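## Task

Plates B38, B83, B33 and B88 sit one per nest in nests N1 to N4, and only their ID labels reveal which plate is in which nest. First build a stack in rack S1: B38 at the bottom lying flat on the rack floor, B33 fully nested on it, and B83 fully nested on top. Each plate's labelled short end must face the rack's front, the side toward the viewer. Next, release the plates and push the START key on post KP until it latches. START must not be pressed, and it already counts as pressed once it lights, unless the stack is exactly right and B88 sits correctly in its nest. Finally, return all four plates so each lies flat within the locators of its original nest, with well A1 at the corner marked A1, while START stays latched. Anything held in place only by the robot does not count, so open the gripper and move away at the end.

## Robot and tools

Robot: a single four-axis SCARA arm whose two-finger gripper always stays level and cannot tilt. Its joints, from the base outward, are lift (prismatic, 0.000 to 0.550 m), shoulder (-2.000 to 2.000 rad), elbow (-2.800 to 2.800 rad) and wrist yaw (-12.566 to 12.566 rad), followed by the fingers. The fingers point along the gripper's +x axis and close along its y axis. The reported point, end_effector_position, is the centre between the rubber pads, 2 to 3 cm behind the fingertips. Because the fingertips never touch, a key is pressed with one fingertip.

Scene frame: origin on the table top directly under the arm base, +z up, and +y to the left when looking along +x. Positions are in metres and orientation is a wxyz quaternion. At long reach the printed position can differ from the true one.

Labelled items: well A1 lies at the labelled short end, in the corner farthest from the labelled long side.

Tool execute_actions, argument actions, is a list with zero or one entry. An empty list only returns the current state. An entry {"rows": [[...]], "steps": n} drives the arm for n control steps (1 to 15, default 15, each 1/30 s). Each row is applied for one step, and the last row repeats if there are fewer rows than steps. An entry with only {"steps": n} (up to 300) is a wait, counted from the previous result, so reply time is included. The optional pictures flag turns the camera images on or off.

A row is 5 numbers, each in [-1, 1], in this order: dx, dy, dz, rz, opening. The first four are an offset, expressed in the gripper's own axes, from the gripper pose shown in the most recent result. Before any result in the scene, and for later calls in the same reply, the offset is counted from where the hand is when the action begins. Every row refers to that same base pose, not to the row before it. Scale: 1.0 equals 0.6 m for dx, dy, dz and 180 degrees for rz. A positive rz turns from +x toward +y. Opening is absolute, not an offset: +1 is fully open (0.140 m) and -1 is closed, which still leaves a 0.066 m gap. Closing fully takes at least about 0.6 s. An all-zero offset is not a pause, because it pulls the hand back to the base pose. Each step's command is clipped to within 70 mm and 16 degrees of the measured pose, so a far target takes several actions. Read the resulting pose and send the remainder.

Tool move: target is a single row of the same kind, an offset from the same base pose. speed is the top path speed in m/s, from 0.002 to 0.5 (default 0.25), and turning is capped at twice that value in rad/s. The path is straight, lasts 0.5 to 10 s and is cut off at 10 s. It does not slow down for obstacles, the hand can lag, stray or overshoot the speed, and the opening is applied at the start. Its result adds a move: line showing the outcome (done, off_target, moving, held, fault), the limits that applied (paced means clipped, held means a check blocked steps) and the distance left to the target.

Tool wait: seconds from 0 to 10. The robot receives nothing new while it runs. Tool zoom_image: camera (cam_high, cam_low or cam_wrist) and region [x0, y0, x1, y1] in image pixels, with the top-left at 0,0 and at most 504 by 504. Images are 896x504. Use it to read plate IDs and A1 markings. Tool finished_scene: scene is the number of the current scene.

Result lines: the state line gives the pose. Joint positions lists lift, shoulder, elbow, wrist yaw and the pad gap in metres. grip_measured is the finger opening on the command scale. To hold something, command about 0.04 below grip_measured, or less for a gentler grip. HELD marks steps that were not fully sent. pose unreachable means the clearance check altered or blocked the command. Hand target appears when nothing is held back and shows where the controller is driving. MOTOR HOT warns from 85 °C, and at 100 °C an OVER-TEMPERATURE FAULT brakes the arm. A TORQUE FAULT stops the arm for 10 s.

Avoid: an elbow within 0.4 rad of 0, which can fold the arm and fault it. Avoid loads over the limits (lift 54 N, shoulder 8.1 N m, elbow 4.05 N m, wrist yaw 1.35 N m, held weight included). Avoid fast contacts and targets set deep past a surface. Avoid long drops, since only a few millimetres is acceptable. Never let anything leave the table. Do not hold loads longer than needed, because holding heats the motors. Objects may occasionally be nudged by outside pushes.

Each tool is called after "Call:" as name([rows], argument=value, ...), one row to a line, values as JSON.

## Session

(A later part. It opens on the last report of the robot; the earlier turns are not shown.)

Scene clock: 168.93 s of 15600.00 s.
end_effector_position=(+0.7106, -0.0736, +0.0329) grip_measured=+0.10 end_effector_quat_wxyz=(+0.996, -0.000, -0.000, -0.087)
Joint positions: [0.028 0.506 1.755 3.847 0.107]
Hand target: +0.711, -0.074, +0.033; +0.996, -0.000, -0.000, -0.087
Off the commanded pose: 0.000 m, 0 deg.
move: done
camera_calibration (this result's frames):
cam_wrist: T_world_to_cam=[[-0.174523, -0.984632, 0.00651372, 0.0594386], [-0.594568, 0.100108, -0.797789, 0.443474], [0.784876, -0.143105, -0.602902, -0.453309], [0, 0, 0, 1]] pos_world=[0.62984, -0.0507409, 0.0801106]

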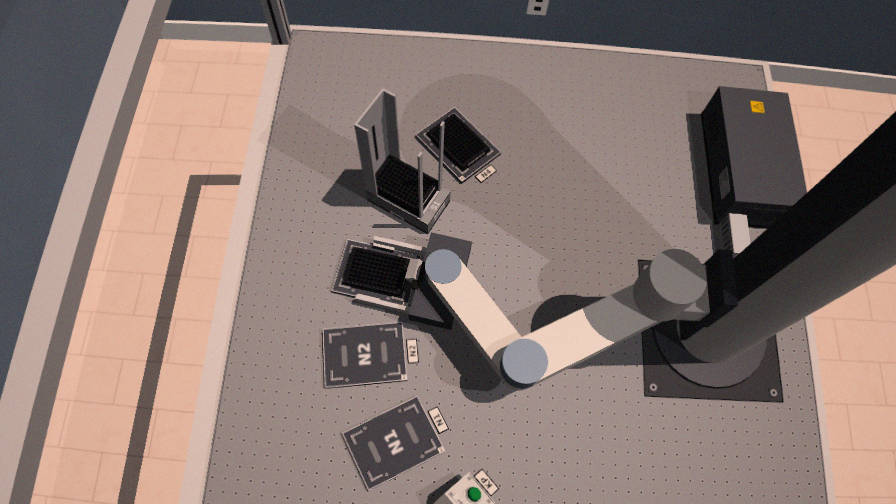

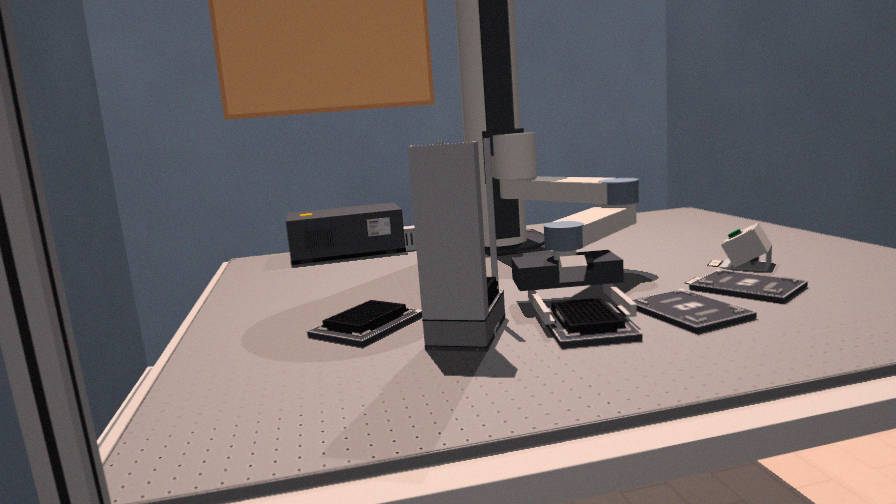

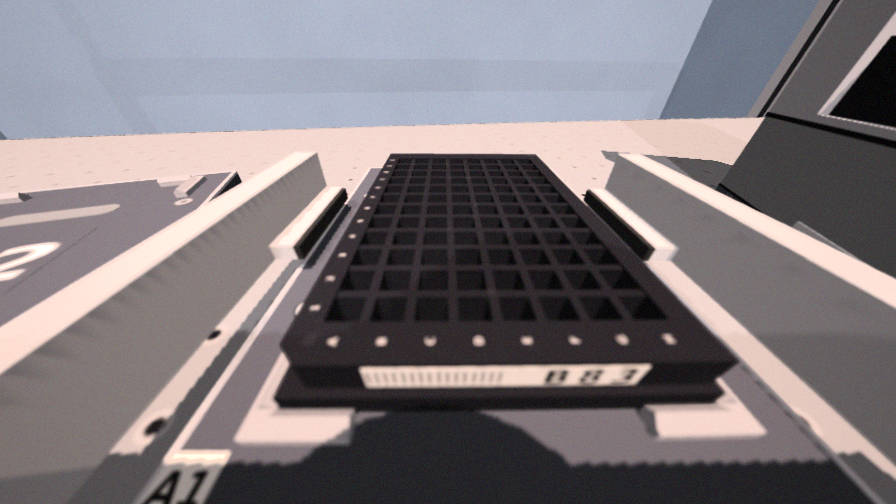

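Call:
move(target=[0.0005,-0.0018,0,0.0055,-0.45])

Call:
move(target=[0,0,0,0,-0.62])

Call:
move(target=[0,0,0.505,0,-0.62], speed=0.3)

Scene clock: 173.30 s of 15600.00 s.
end_effector_position=(+0.7107, -0.0747, +0.0329) grip_measured=-0.45 end_effector_quat_wxyz=(+0.997, -0.000, -0.000, -0.079)
Joint positions: [0.028 0.497 1.756 3.873 0.086]
Hand target: +0.711, -0.075, +0.033; +0.997, -0.000, -0.000, -0.078
Off the commanded pose: 0.000 m, 0 deg.
After step 90, 0.67 s passed at rest.
move: done
camera_calibration (this result's frames):
cam_wrist: T_world_to_cam=[[-0.157689, -0.987467, 0.00651372, 0.0461872], [-0.596191, 0.0899435, -0.797789, 0.444034], [0.787204, -0.129686, -0.602902, -0.454189], [0, 0, 0, 1]] pos_world=[0.629551, -0.0532315, 0.080113]

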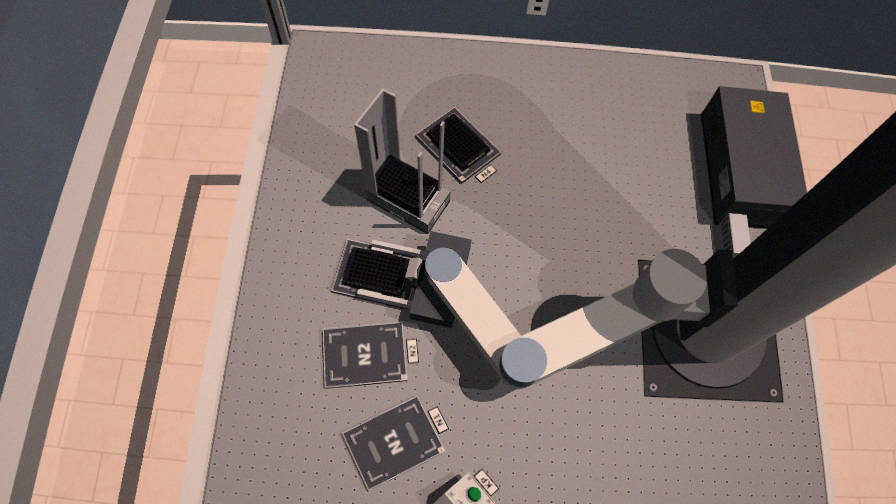

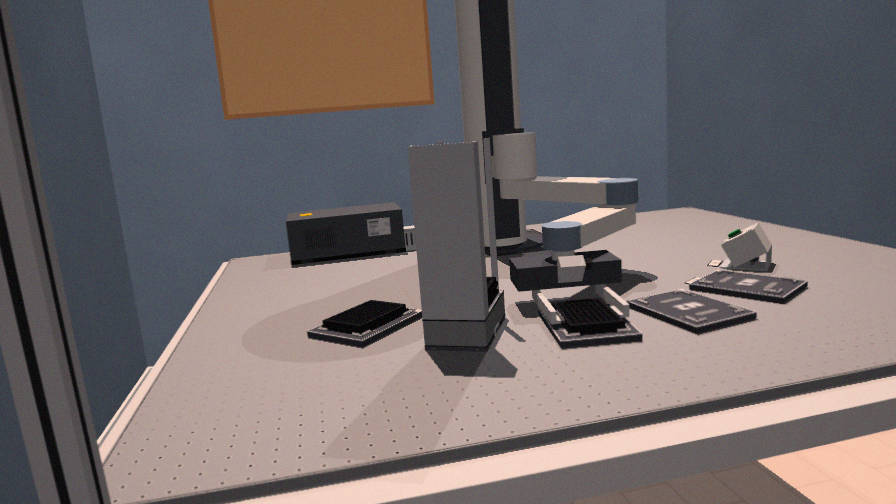

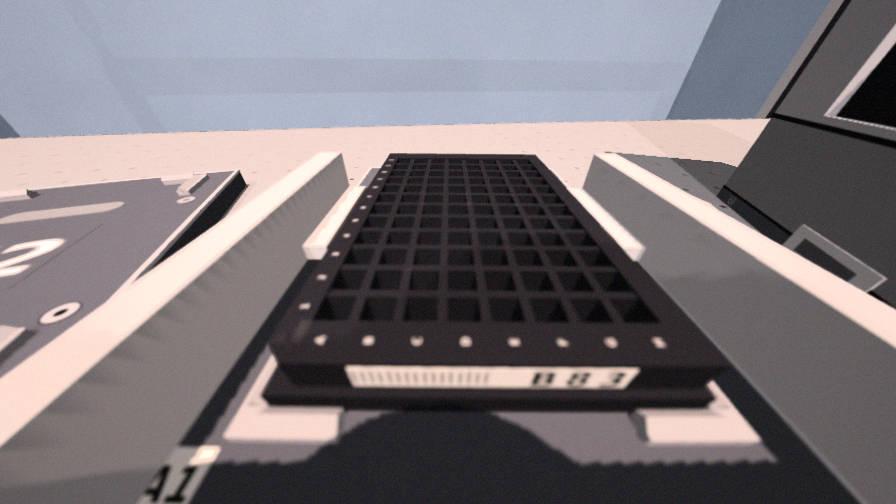

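Scene clock: 173.80 s of 15600.00 s.
end_effector_position=(+0.7107, -0.0747, +0.0330) grip_measured=-0.57 end_effector_quat_wxyz=(+0.997, -0.000, -0.000, -0.079)
Joint positions: [0.028 0.497 1.756 3.873 0.082]
Hand target: +0.711, -0.075, +0.033; +0.997, -0.000, -0.000, -0.079
Off the commanded pose: 0.000 m, 0 deg.
move: done
camera_calibration (this result's frames):
cam_wrist: T_world_to_cam=[[-0.15783, -0.987445, 0.00651372, 0.0462733], [-0.596178, 0.0900284, -0.797789, 0.444132], [0.787186, -0.129798, -0.602902, -0.454107], [0, 0, 0, 1]] pos_world=[0.629551, -0.0532344, 0.0802396]

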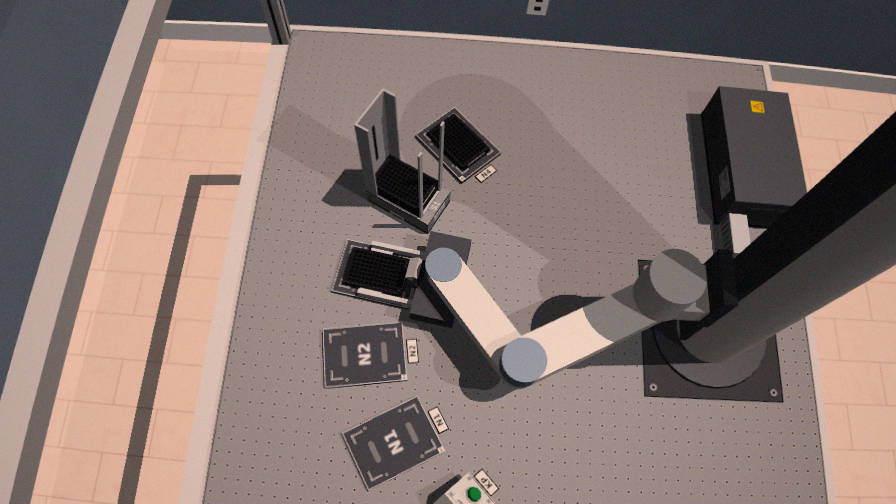

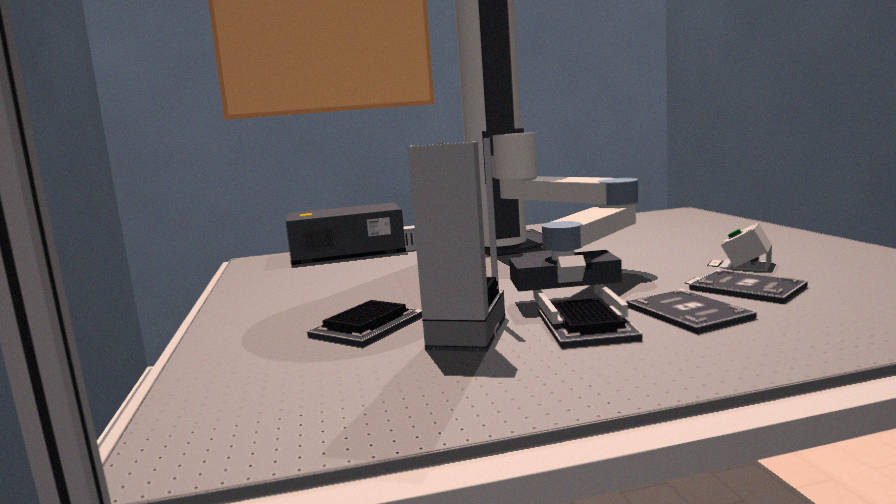

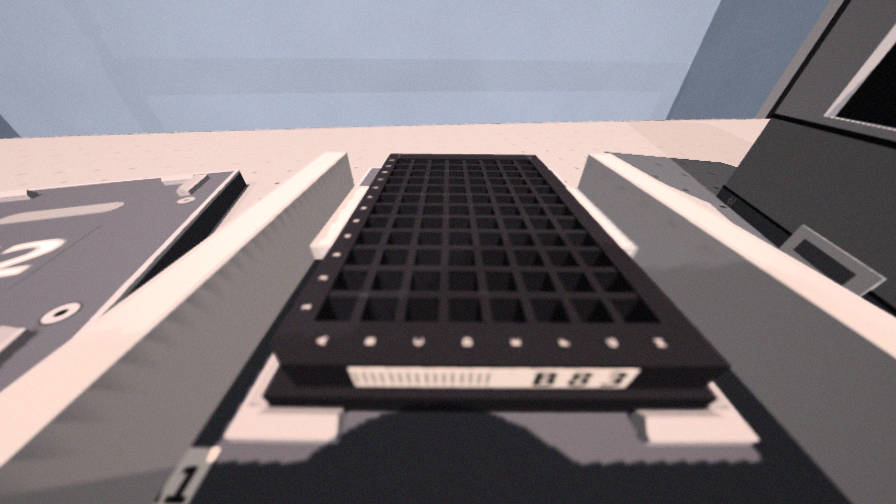

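Scene clock: 175.27 s of 15600.00 s.
end_effector_position=(+0.7107, -0.0747, +0.3361) grip_measured=-0.57 end_effector_quat_wxyz=(+0.997, -0.000, -0.000, -0.079)
Joint positions: [0.331 0.497 1.756 3.873 0.082]
Hand target: +0.711, -0.075, +0.336; +0.997, -0.000, -0.000, -0.079
Off the commanded pose: 0.000 m, 0 deg.
move: done
camera_calibration (this result's frames):
cam_wrist: T_world_to_cam=[[-0.157813, -0.987448, 0.00651372, 0.0442902], [-0.596179, 0.0900183, -0.797789, 0.685909], [0.787188, -0.129785, -0.602902, -0.271401], [0, 0, 0, 1]] pos_world=[0.629558, -0.0532338, 0.383294]

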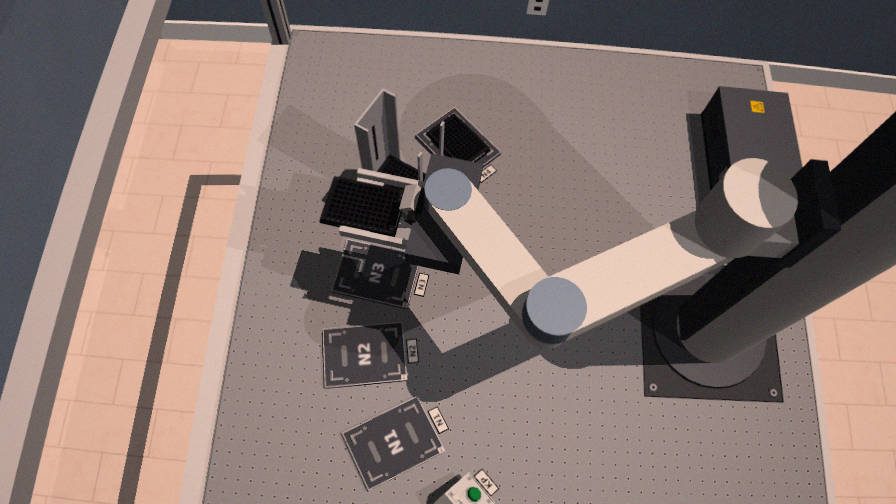

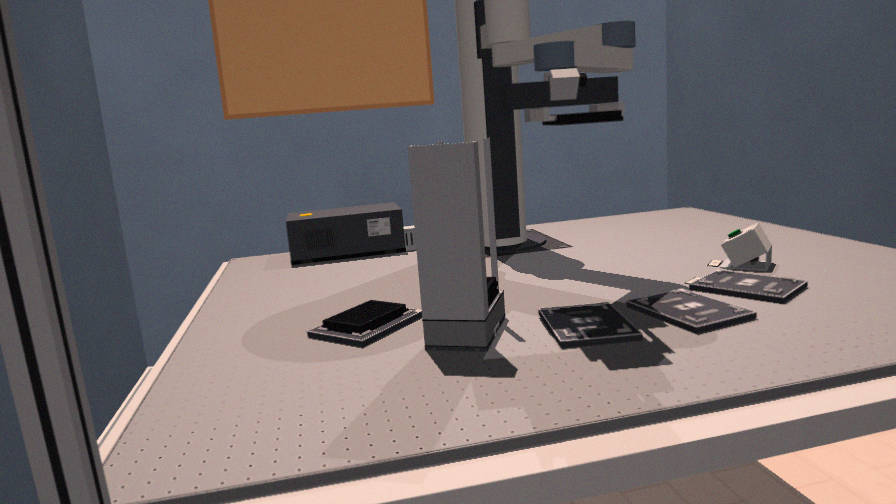

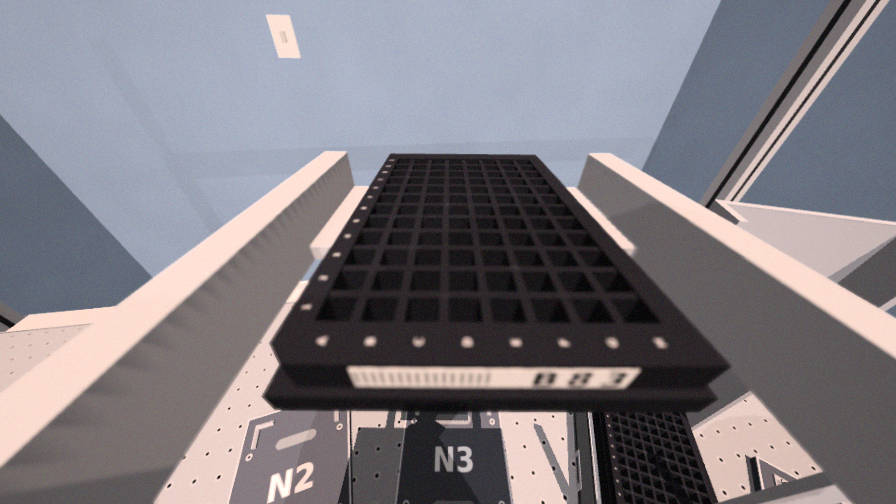

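Call:
move(target=[-0.0227,-0.3143,0,-0.1015,-0.62])

Call:
move(target=[0,0,-0.05,0,-0.62], speed=0.03)

Call:
move(target=[0,0,-0.341,0,-0.62], speed=0.12)

Call:
move(target=[0,0,-0.0045,0,-0.62], speed=0.005)

Call:
move(target=[0,0,0,0,0.3])

Call:
move(target=[-0.25,0,0,0,1])

Scene clock: 183.90 s of 15600.00 s.
end_effector_position=(+0.6677, -0.2590, +0.3361) grip_measured=-0.57 end_effector_quat_wxyz=(+0.972, -0.000, -0.000, -0.236)
Joint positions: [0.331 0.1   1.854 3.853 0.082]
Hand target: +0.668, -0.259, +0.336; +0.972, -0.000, -0.000, -0.236
Off the commanded pose: 0.000 m, 0 deg.
After step 90, 4.50 s passed at rest.
move: done
camera_calibration (this result's frames):
cam_wrist: T_world_to_cam=[[-0.459581, -0.888112, 0.00651372, 0.0827617], [-0.537856, 0.272479, -0.797789, 0.685131], [0.706751, -0.370152, -0.602902, -0.269959], [0, 0, 0, 1]] pos_world=[0.597331, -0.213107, 0.383292]

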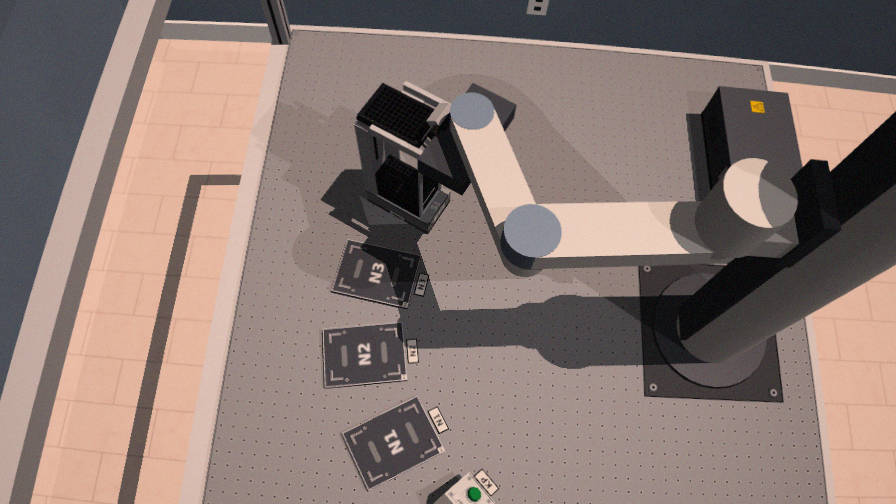

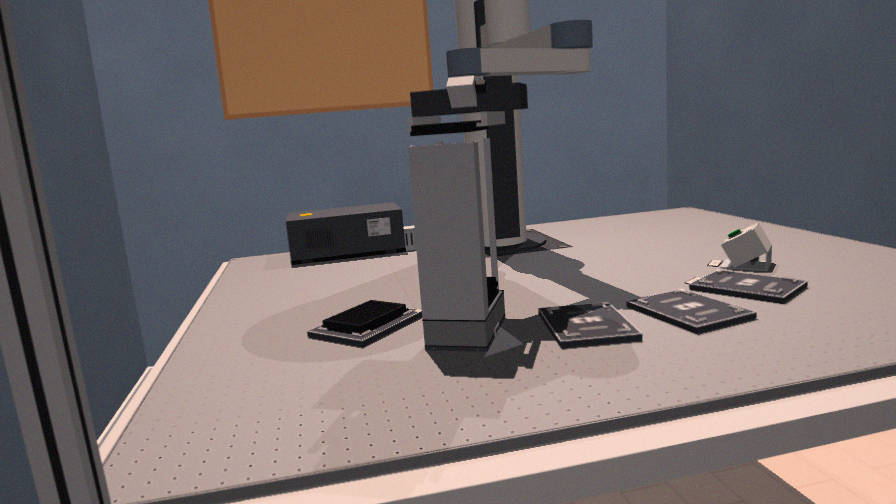

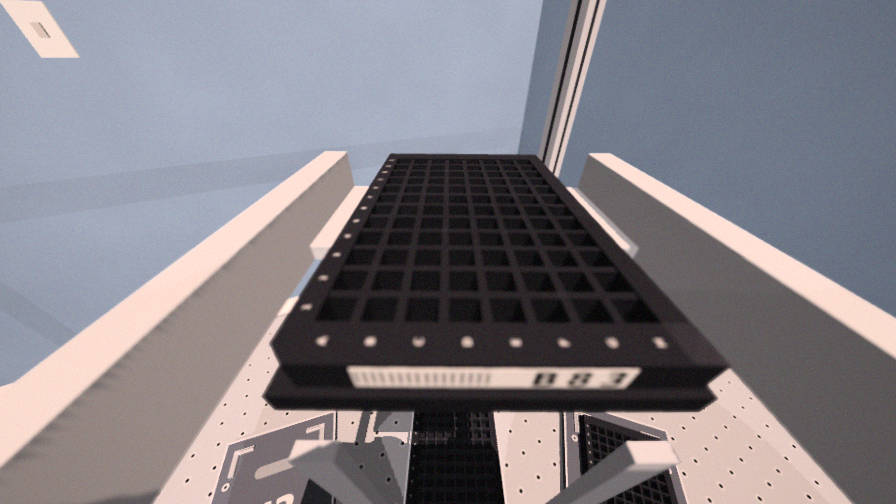

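Scene clock: 185.13 s of 15600.00 s.
end_effector_position=(+0.6674, -0.2591, +0.3061) grip_measured=-0.57 end_effector_quat_wxyz=(+0.972, -0.000, -0.000, -0.236)
Joint positions: [0.301 0.1   1.853 3.853 0.082]
Hand target: +0.668, -0.259, +0.306; +0.972, -0.000, -0.000, -0.236
Off the commanded pose: 0.000 m, 0 deg.
move: done
camera_calibration (this result's frames):
cam_wrist: T_world_to_cam=[[-0.460174, -0.887805, 0.00651372, 0.08316], [-0.537673, 0.272838, -0.797789, 0.661027], [0.706504, -0.370624, -0.602902, -0.287867], [0, 0, 0, 1]] pos_world=[0.597064, -0.213214, 0.353263]

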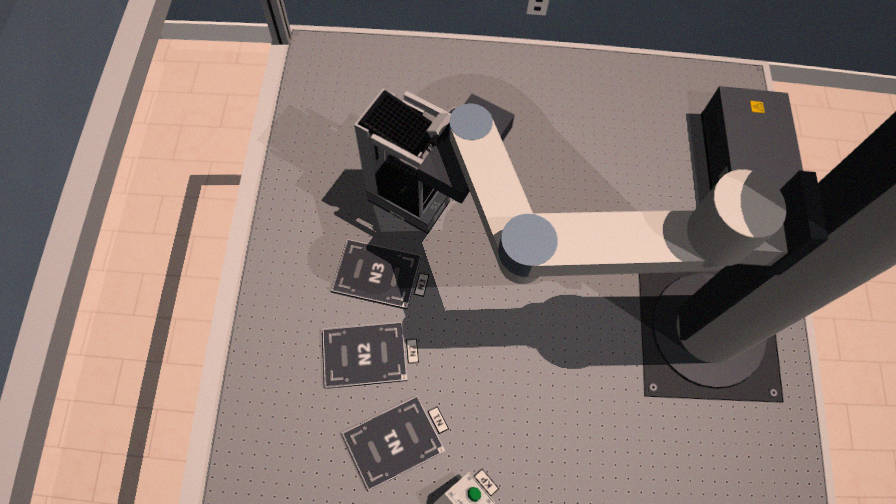

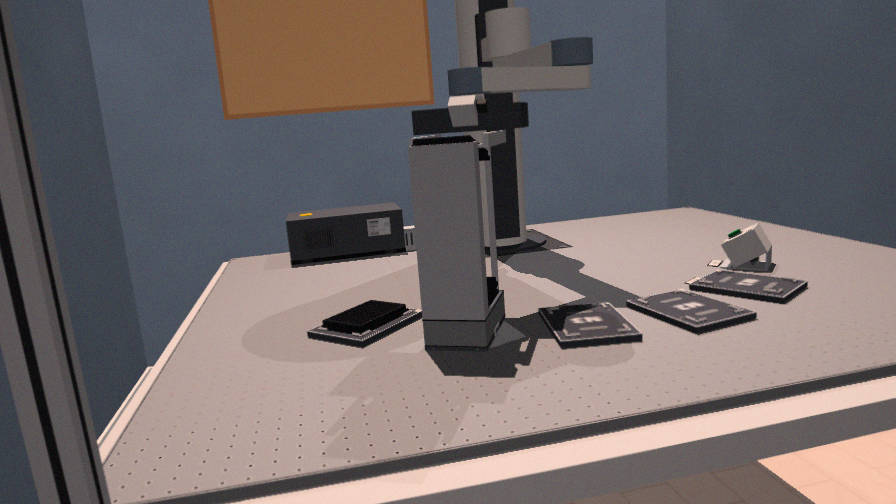

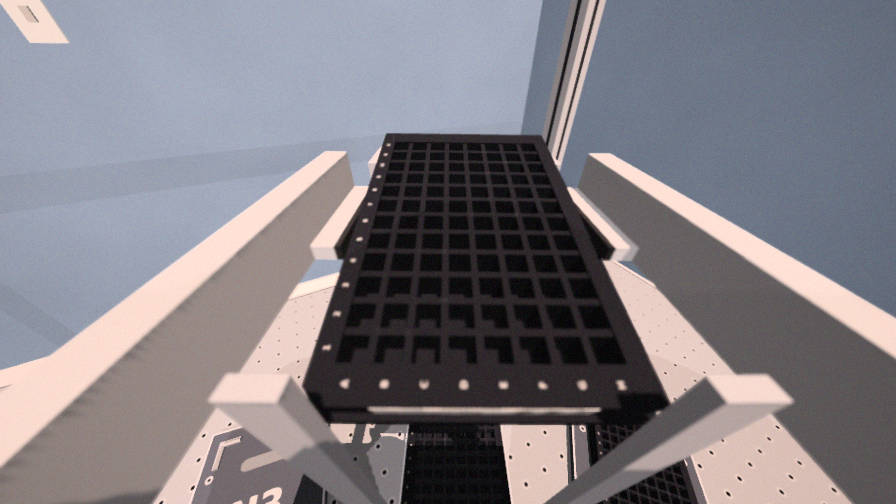

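Scene clock: 187.17 s of 15600.00 s.
end_effector_position=(+0.6675, -0.2591, +0.1015) grip_measured=-0.57 end_effector_quat_wxyz=(+0.972, -0.000, -0.000, -0.236)
Joint positions: [0.096 0.1   1.853 3.853 0.082]
Hand target: +0.667, -0.259, +0.101; +0.972, -0.000, -0.000, -0.236
Off the commanded pose: 0.000 m, 0 deg.
move: done
camera_calibration (this result's frames):
cam_wrist: T_world_to_cam=[[-0.45996, -0.887916, 0.00651372, 0.0844044], [-0.537739, 0.272709, -0.797789, 0.497858], [0.706593, -0.370454, -0.602902, -0.411244], [0, 0, 0, 1]] pos_world=[0.597122, -0.213173, 0.148696]

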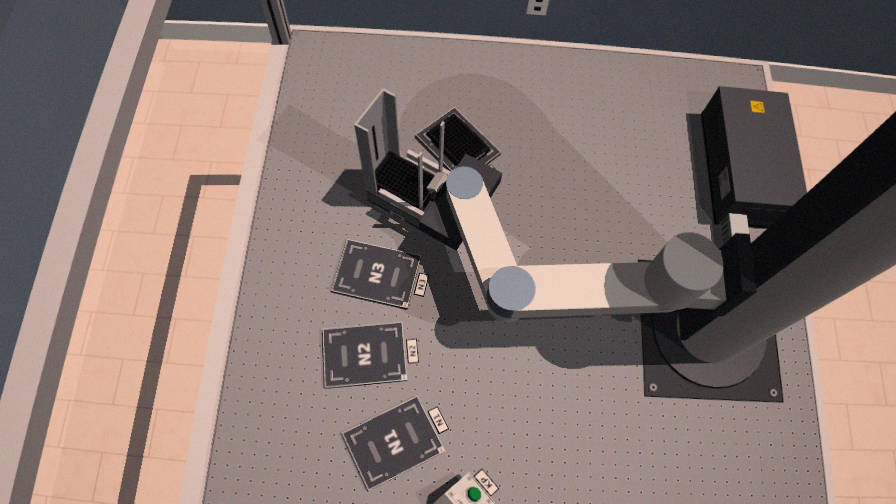

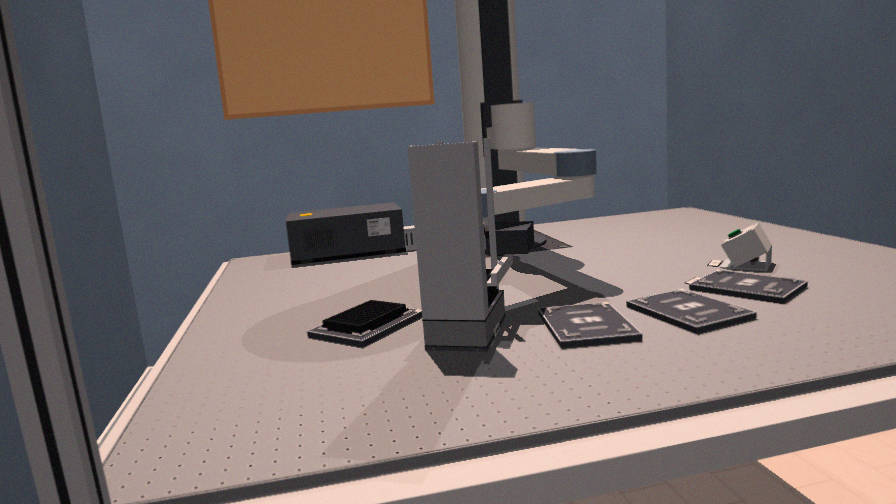

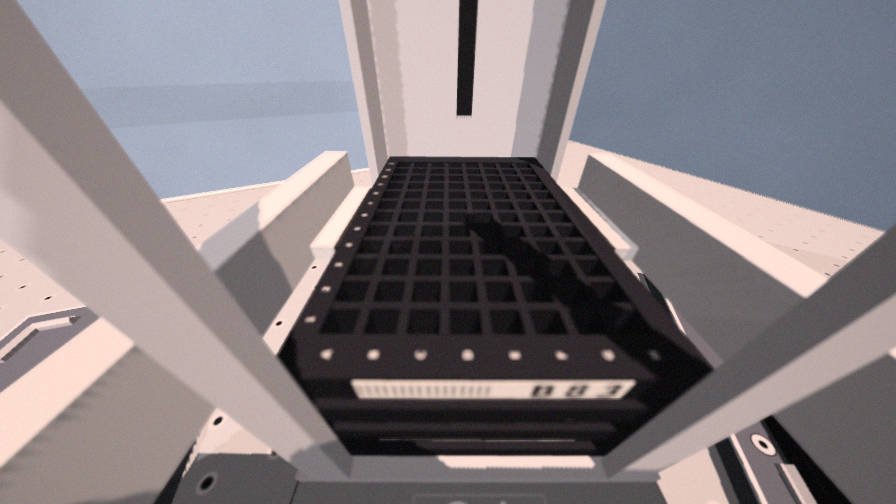

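Scene clock: 187.93 s of 15600.00 s.
end_effector_position=(+0.6675, -0.2591, +0.0998) grip_measured=-0.57 end_effector_quat_wxyz=(+0.972, -0.000, -0.000, -0.236)
Joint positions: [0.095 0.1   1.853 3.853 0.082]
Hand target: +0.667, -0.259, +0.099; +0.972, -0.000, -0.000, -0.236
Off the commanded pose: 0.001 m, 0 deg.
move: done
camera_calibration (this result's frames):
cam_wrist: T_world_to_cam=[[-0.46001, -0.88789, 0.00651372, 0.0844755], [-0.537724, 0.272739, -0.797789, 0.496542], [0.706572, -0.370494, -0.602902, -0.412299], [0, 0, 0, 1]] pos_world=[0.597181, -0.213175, 0.147009]

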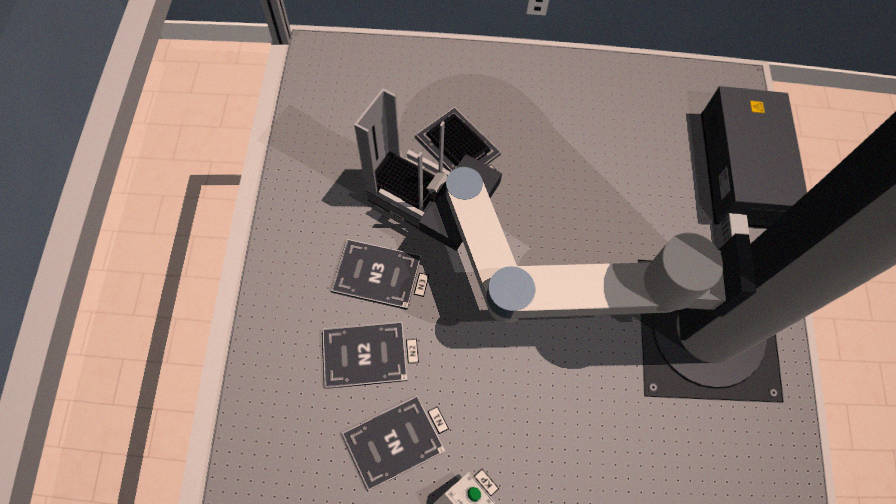

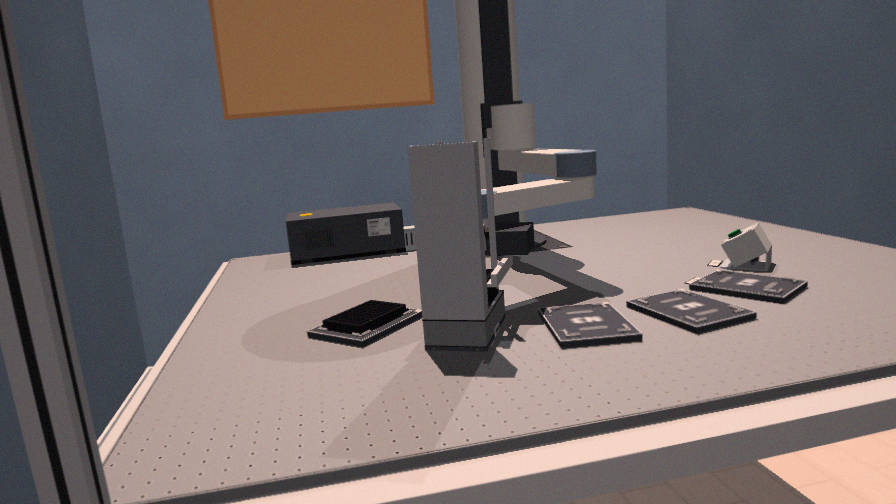

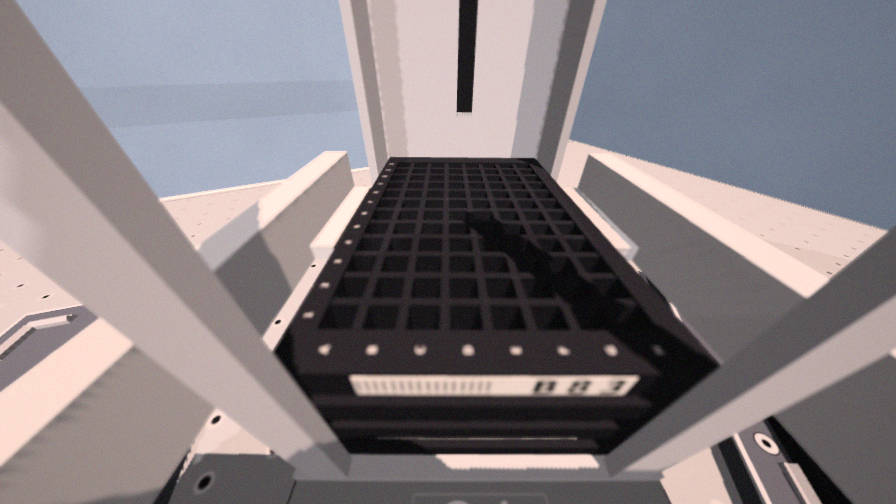

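Scene clock: 188.43 s of 15600.00 s.
end_effector_position=(+0.6675, -0.2591, +0.0999) grip_measured=+0.30 end_effector_quat_wxyz=(+0.972, -0.000, -0.000, -0.236)
Joint positions: [0.095 0.1   1.853 3.853 0.114]
Hand target: +0.668, -0.259, +0.100; +0.972, -0.000, -0.000, -0.236
Off the commanded pose: 0.000 m, 0 deg.
move: done
camera_calibration (this result's frames):
cam_wrist: T_world_to_cam=[[-0.459959, -0.887916, 0.00651372, 0.0844492], [-0.53774, 0.272707, -0.797789, 0.4966], [0.706593, -0.370453, -0.602902, -0.412266], [0, 0, 0, 1]] pos_world=[0.597189, -0.213168, 0.147076]

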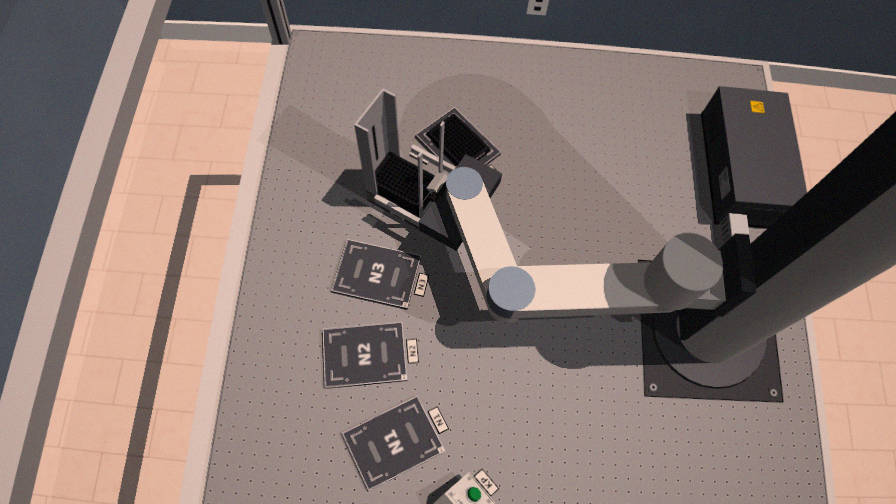

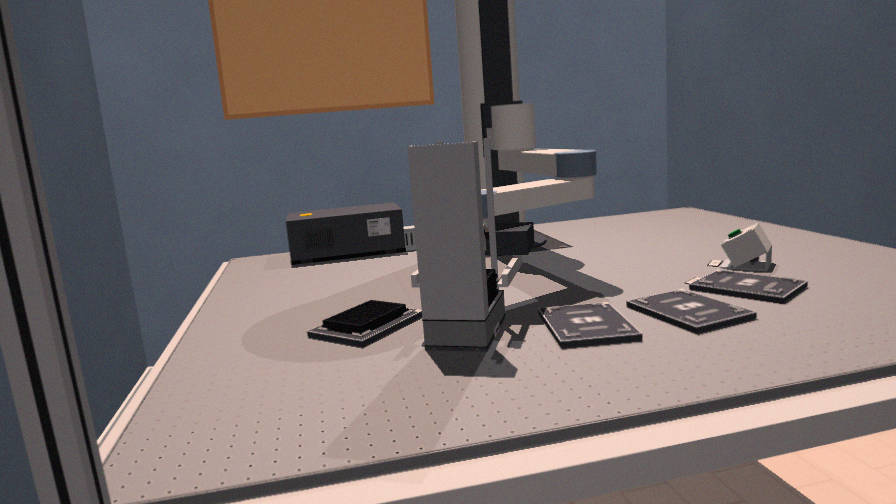

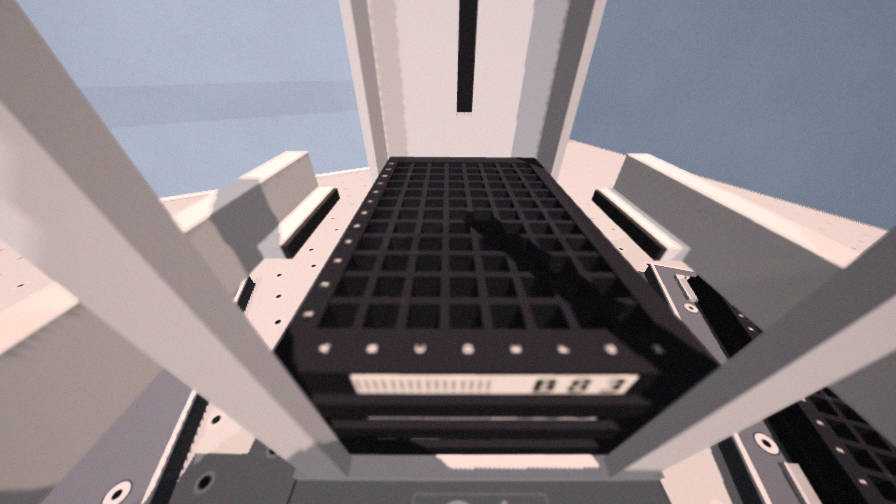

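Scene clock: 189.43 s of 15600.00 s.
end_effector_position=(+0.5342, -0.1902, +0.0999) grip_measured=+0.99 end_effector_quat_wxyz=(+0.972, -0.000, -0.000, -0.236)
Joint positions: [0.095 0.416 1.066 4.324 0.14 ]
Hand target: +0.534, -0.190, +0.100; +0.972, -0.000, -0.000, -0.236
Off the commanded pose: 0.000 m, 0 deg.
move: done
camera_calibration (this result's frames):
cam_wrist: T_world_to_cam=[[-0.460132, -0.887827, 0.00651372, 0.0843509], [-0.537686, 0.272812, -0.797789, 0.40613], [0.706521, -0.37059, -0.602902, -0.292582], [0, 0, 0, 1]] pos_world=[0.463899, -0.144337, 0.147058]

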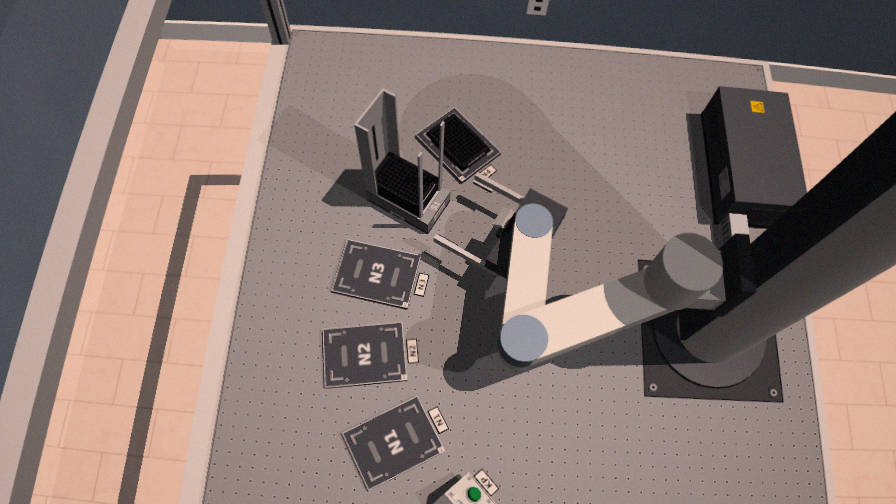

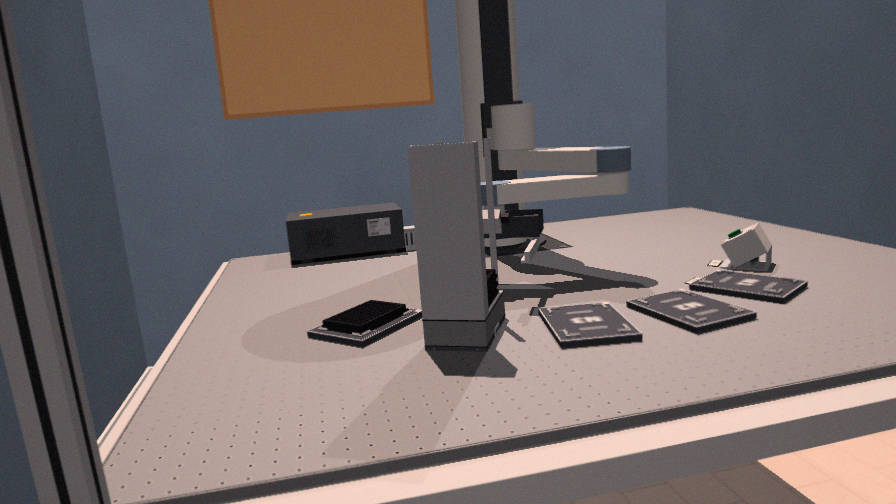

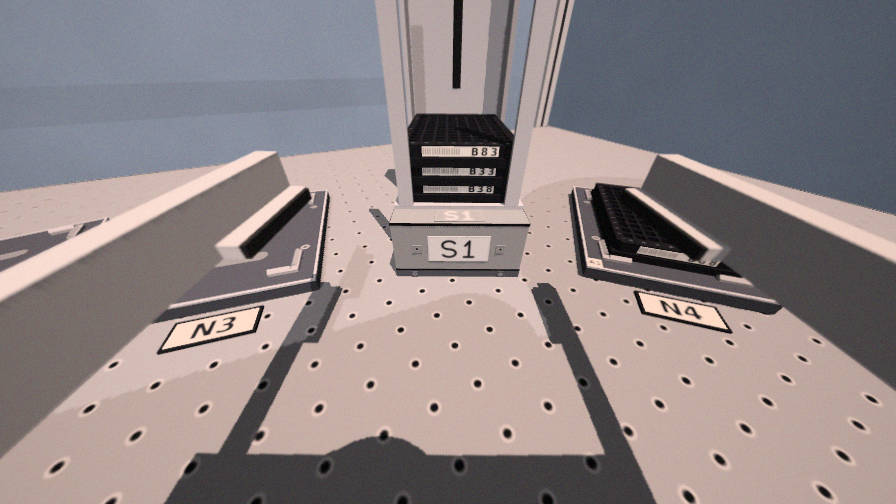

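Call:
execute_actions(actions=[])

Call:
zoom_image(camera="cam_wrist", region=[250,50,650,350])

Scene clock: 202.87 s of 15600.00 s.
end_effector_position=(+0.5342, -0.1902, +0.0999) grip_measured=+0.99 end_effector_quat_wxyz=(+0.972, -0.000, -0.000, -0.236)
Joint positions: [0.095 0.416 1.066 4.324 0.14 ]
Hand target: +0.534, -0.190, +0.100; +0.972, -0.000, -0.000, -0.236
Off the commanded pose: 0.000 m, 0 deg.
Steps of this call (steps 1 to 90: nothing new was sent; then 10.43 s passed at rest). Readings (end_effector_position):
1: (+0.5342, -0.1902, +0.0999)
2: (+0.5342, -0.1902, +0.0999)
4: (+0.5342, -0.1902, +0.0999)
8: (+0.5342, -0.1902, +0.0999)
90: the state above
camera_calibration (this result's frames):
cam_wrist: T_world_to_cam=[[-0.460094, -0.887846, 0.00651372, 0.0843364], [-0.537698, 0.27279, -0.797789, 0.406137], [0.706537, -0.37056, -0.602902, -0.292592], [0, 0, 0, 1]] pos_world=[0.463909, -0.144335, 0.147058]

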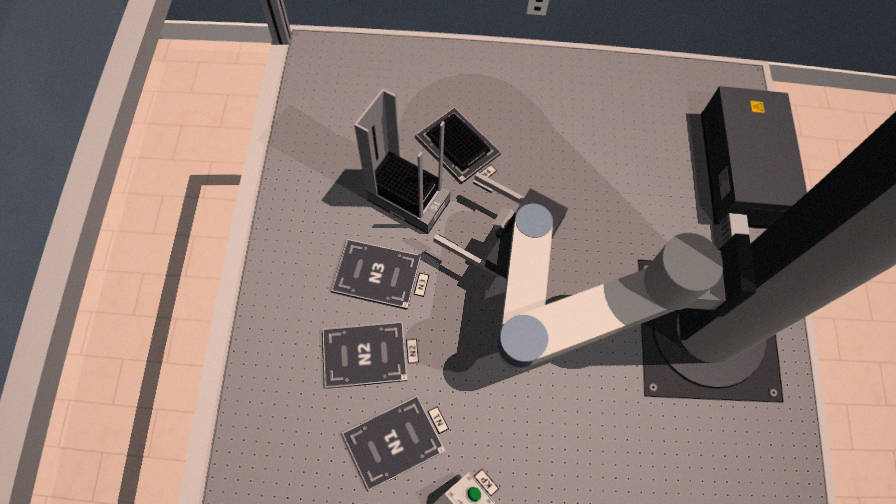

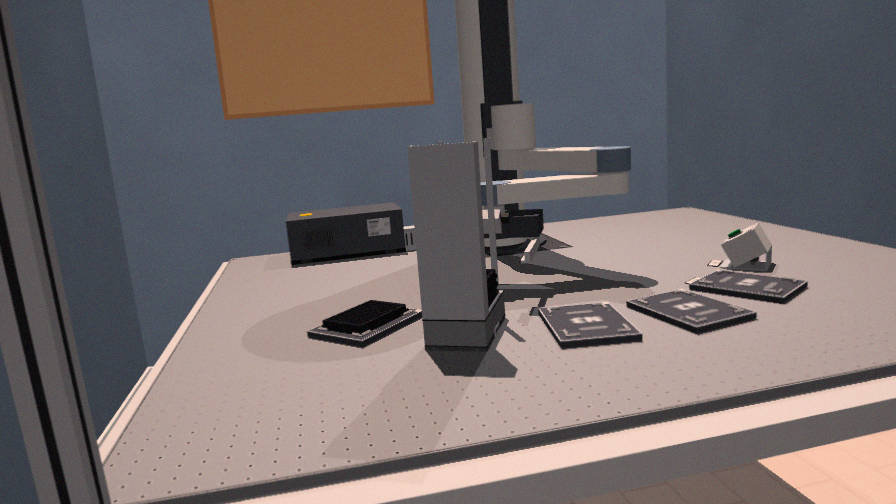

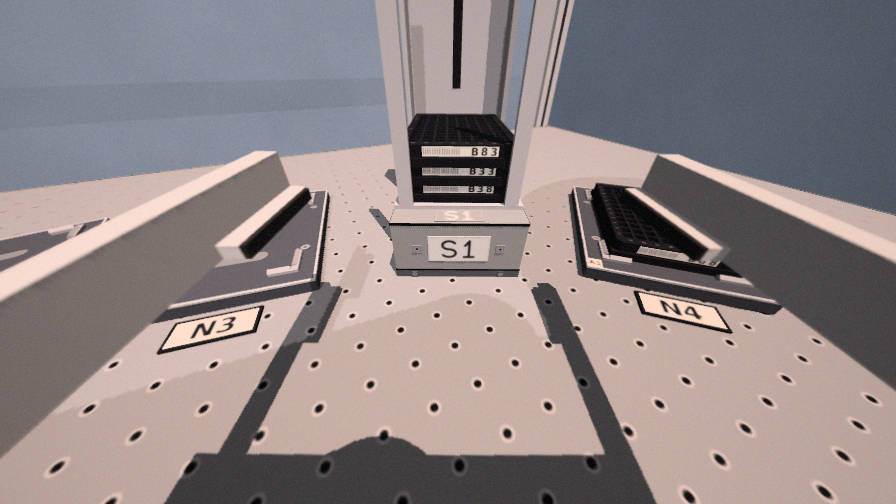

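Region (250, 50, 650, 350) of cam_wrist's 896x504 image, scaled by 1.260, with more detail than that image has; it fills the top 378 rows of this view, and the rest is white.

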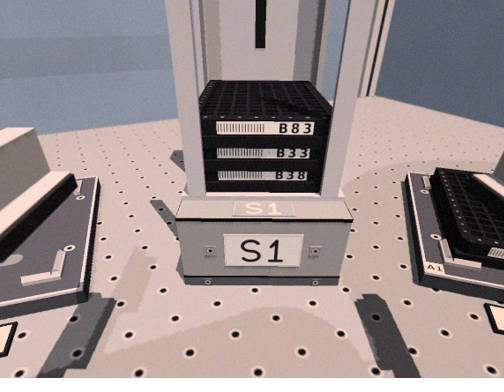

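Call:
zoom_image(camera="cam_wrist", region=[390,105,530,215])

Call:
zoom_image(camera="cam_high", region=[390,90,530,200])

Call:
zoom_image(camera="cam_low", region=[290,250,530,370])

Region (390, 105, 530, 215) of cam_wrist's 896x504 image, scaled by 3.600, with more detail than that image has; it fills the top 396 rows of this view, and the rest is white.

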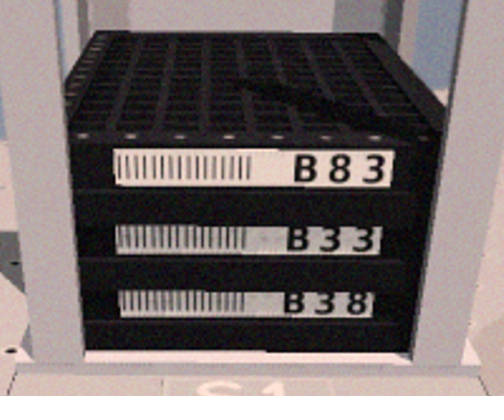

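Region (390, 90, 530, 200) of cam_high's 896x504 image, scaled by 3.600, with more detail than that image has; it fills the top 396 rows of this view, and the rest is white.

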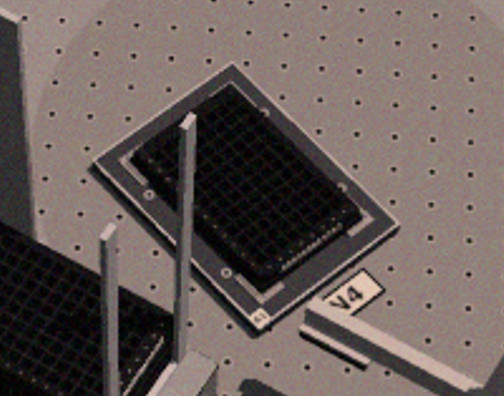

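Region (290, 250, 530, 370) of cam_low's 896x504 image, scaled by 2.100, with more detail than that image has.

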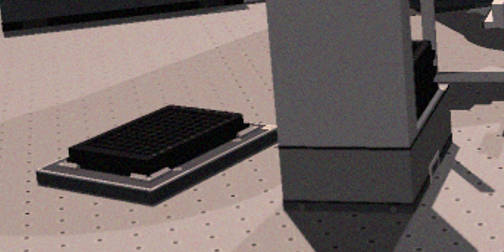

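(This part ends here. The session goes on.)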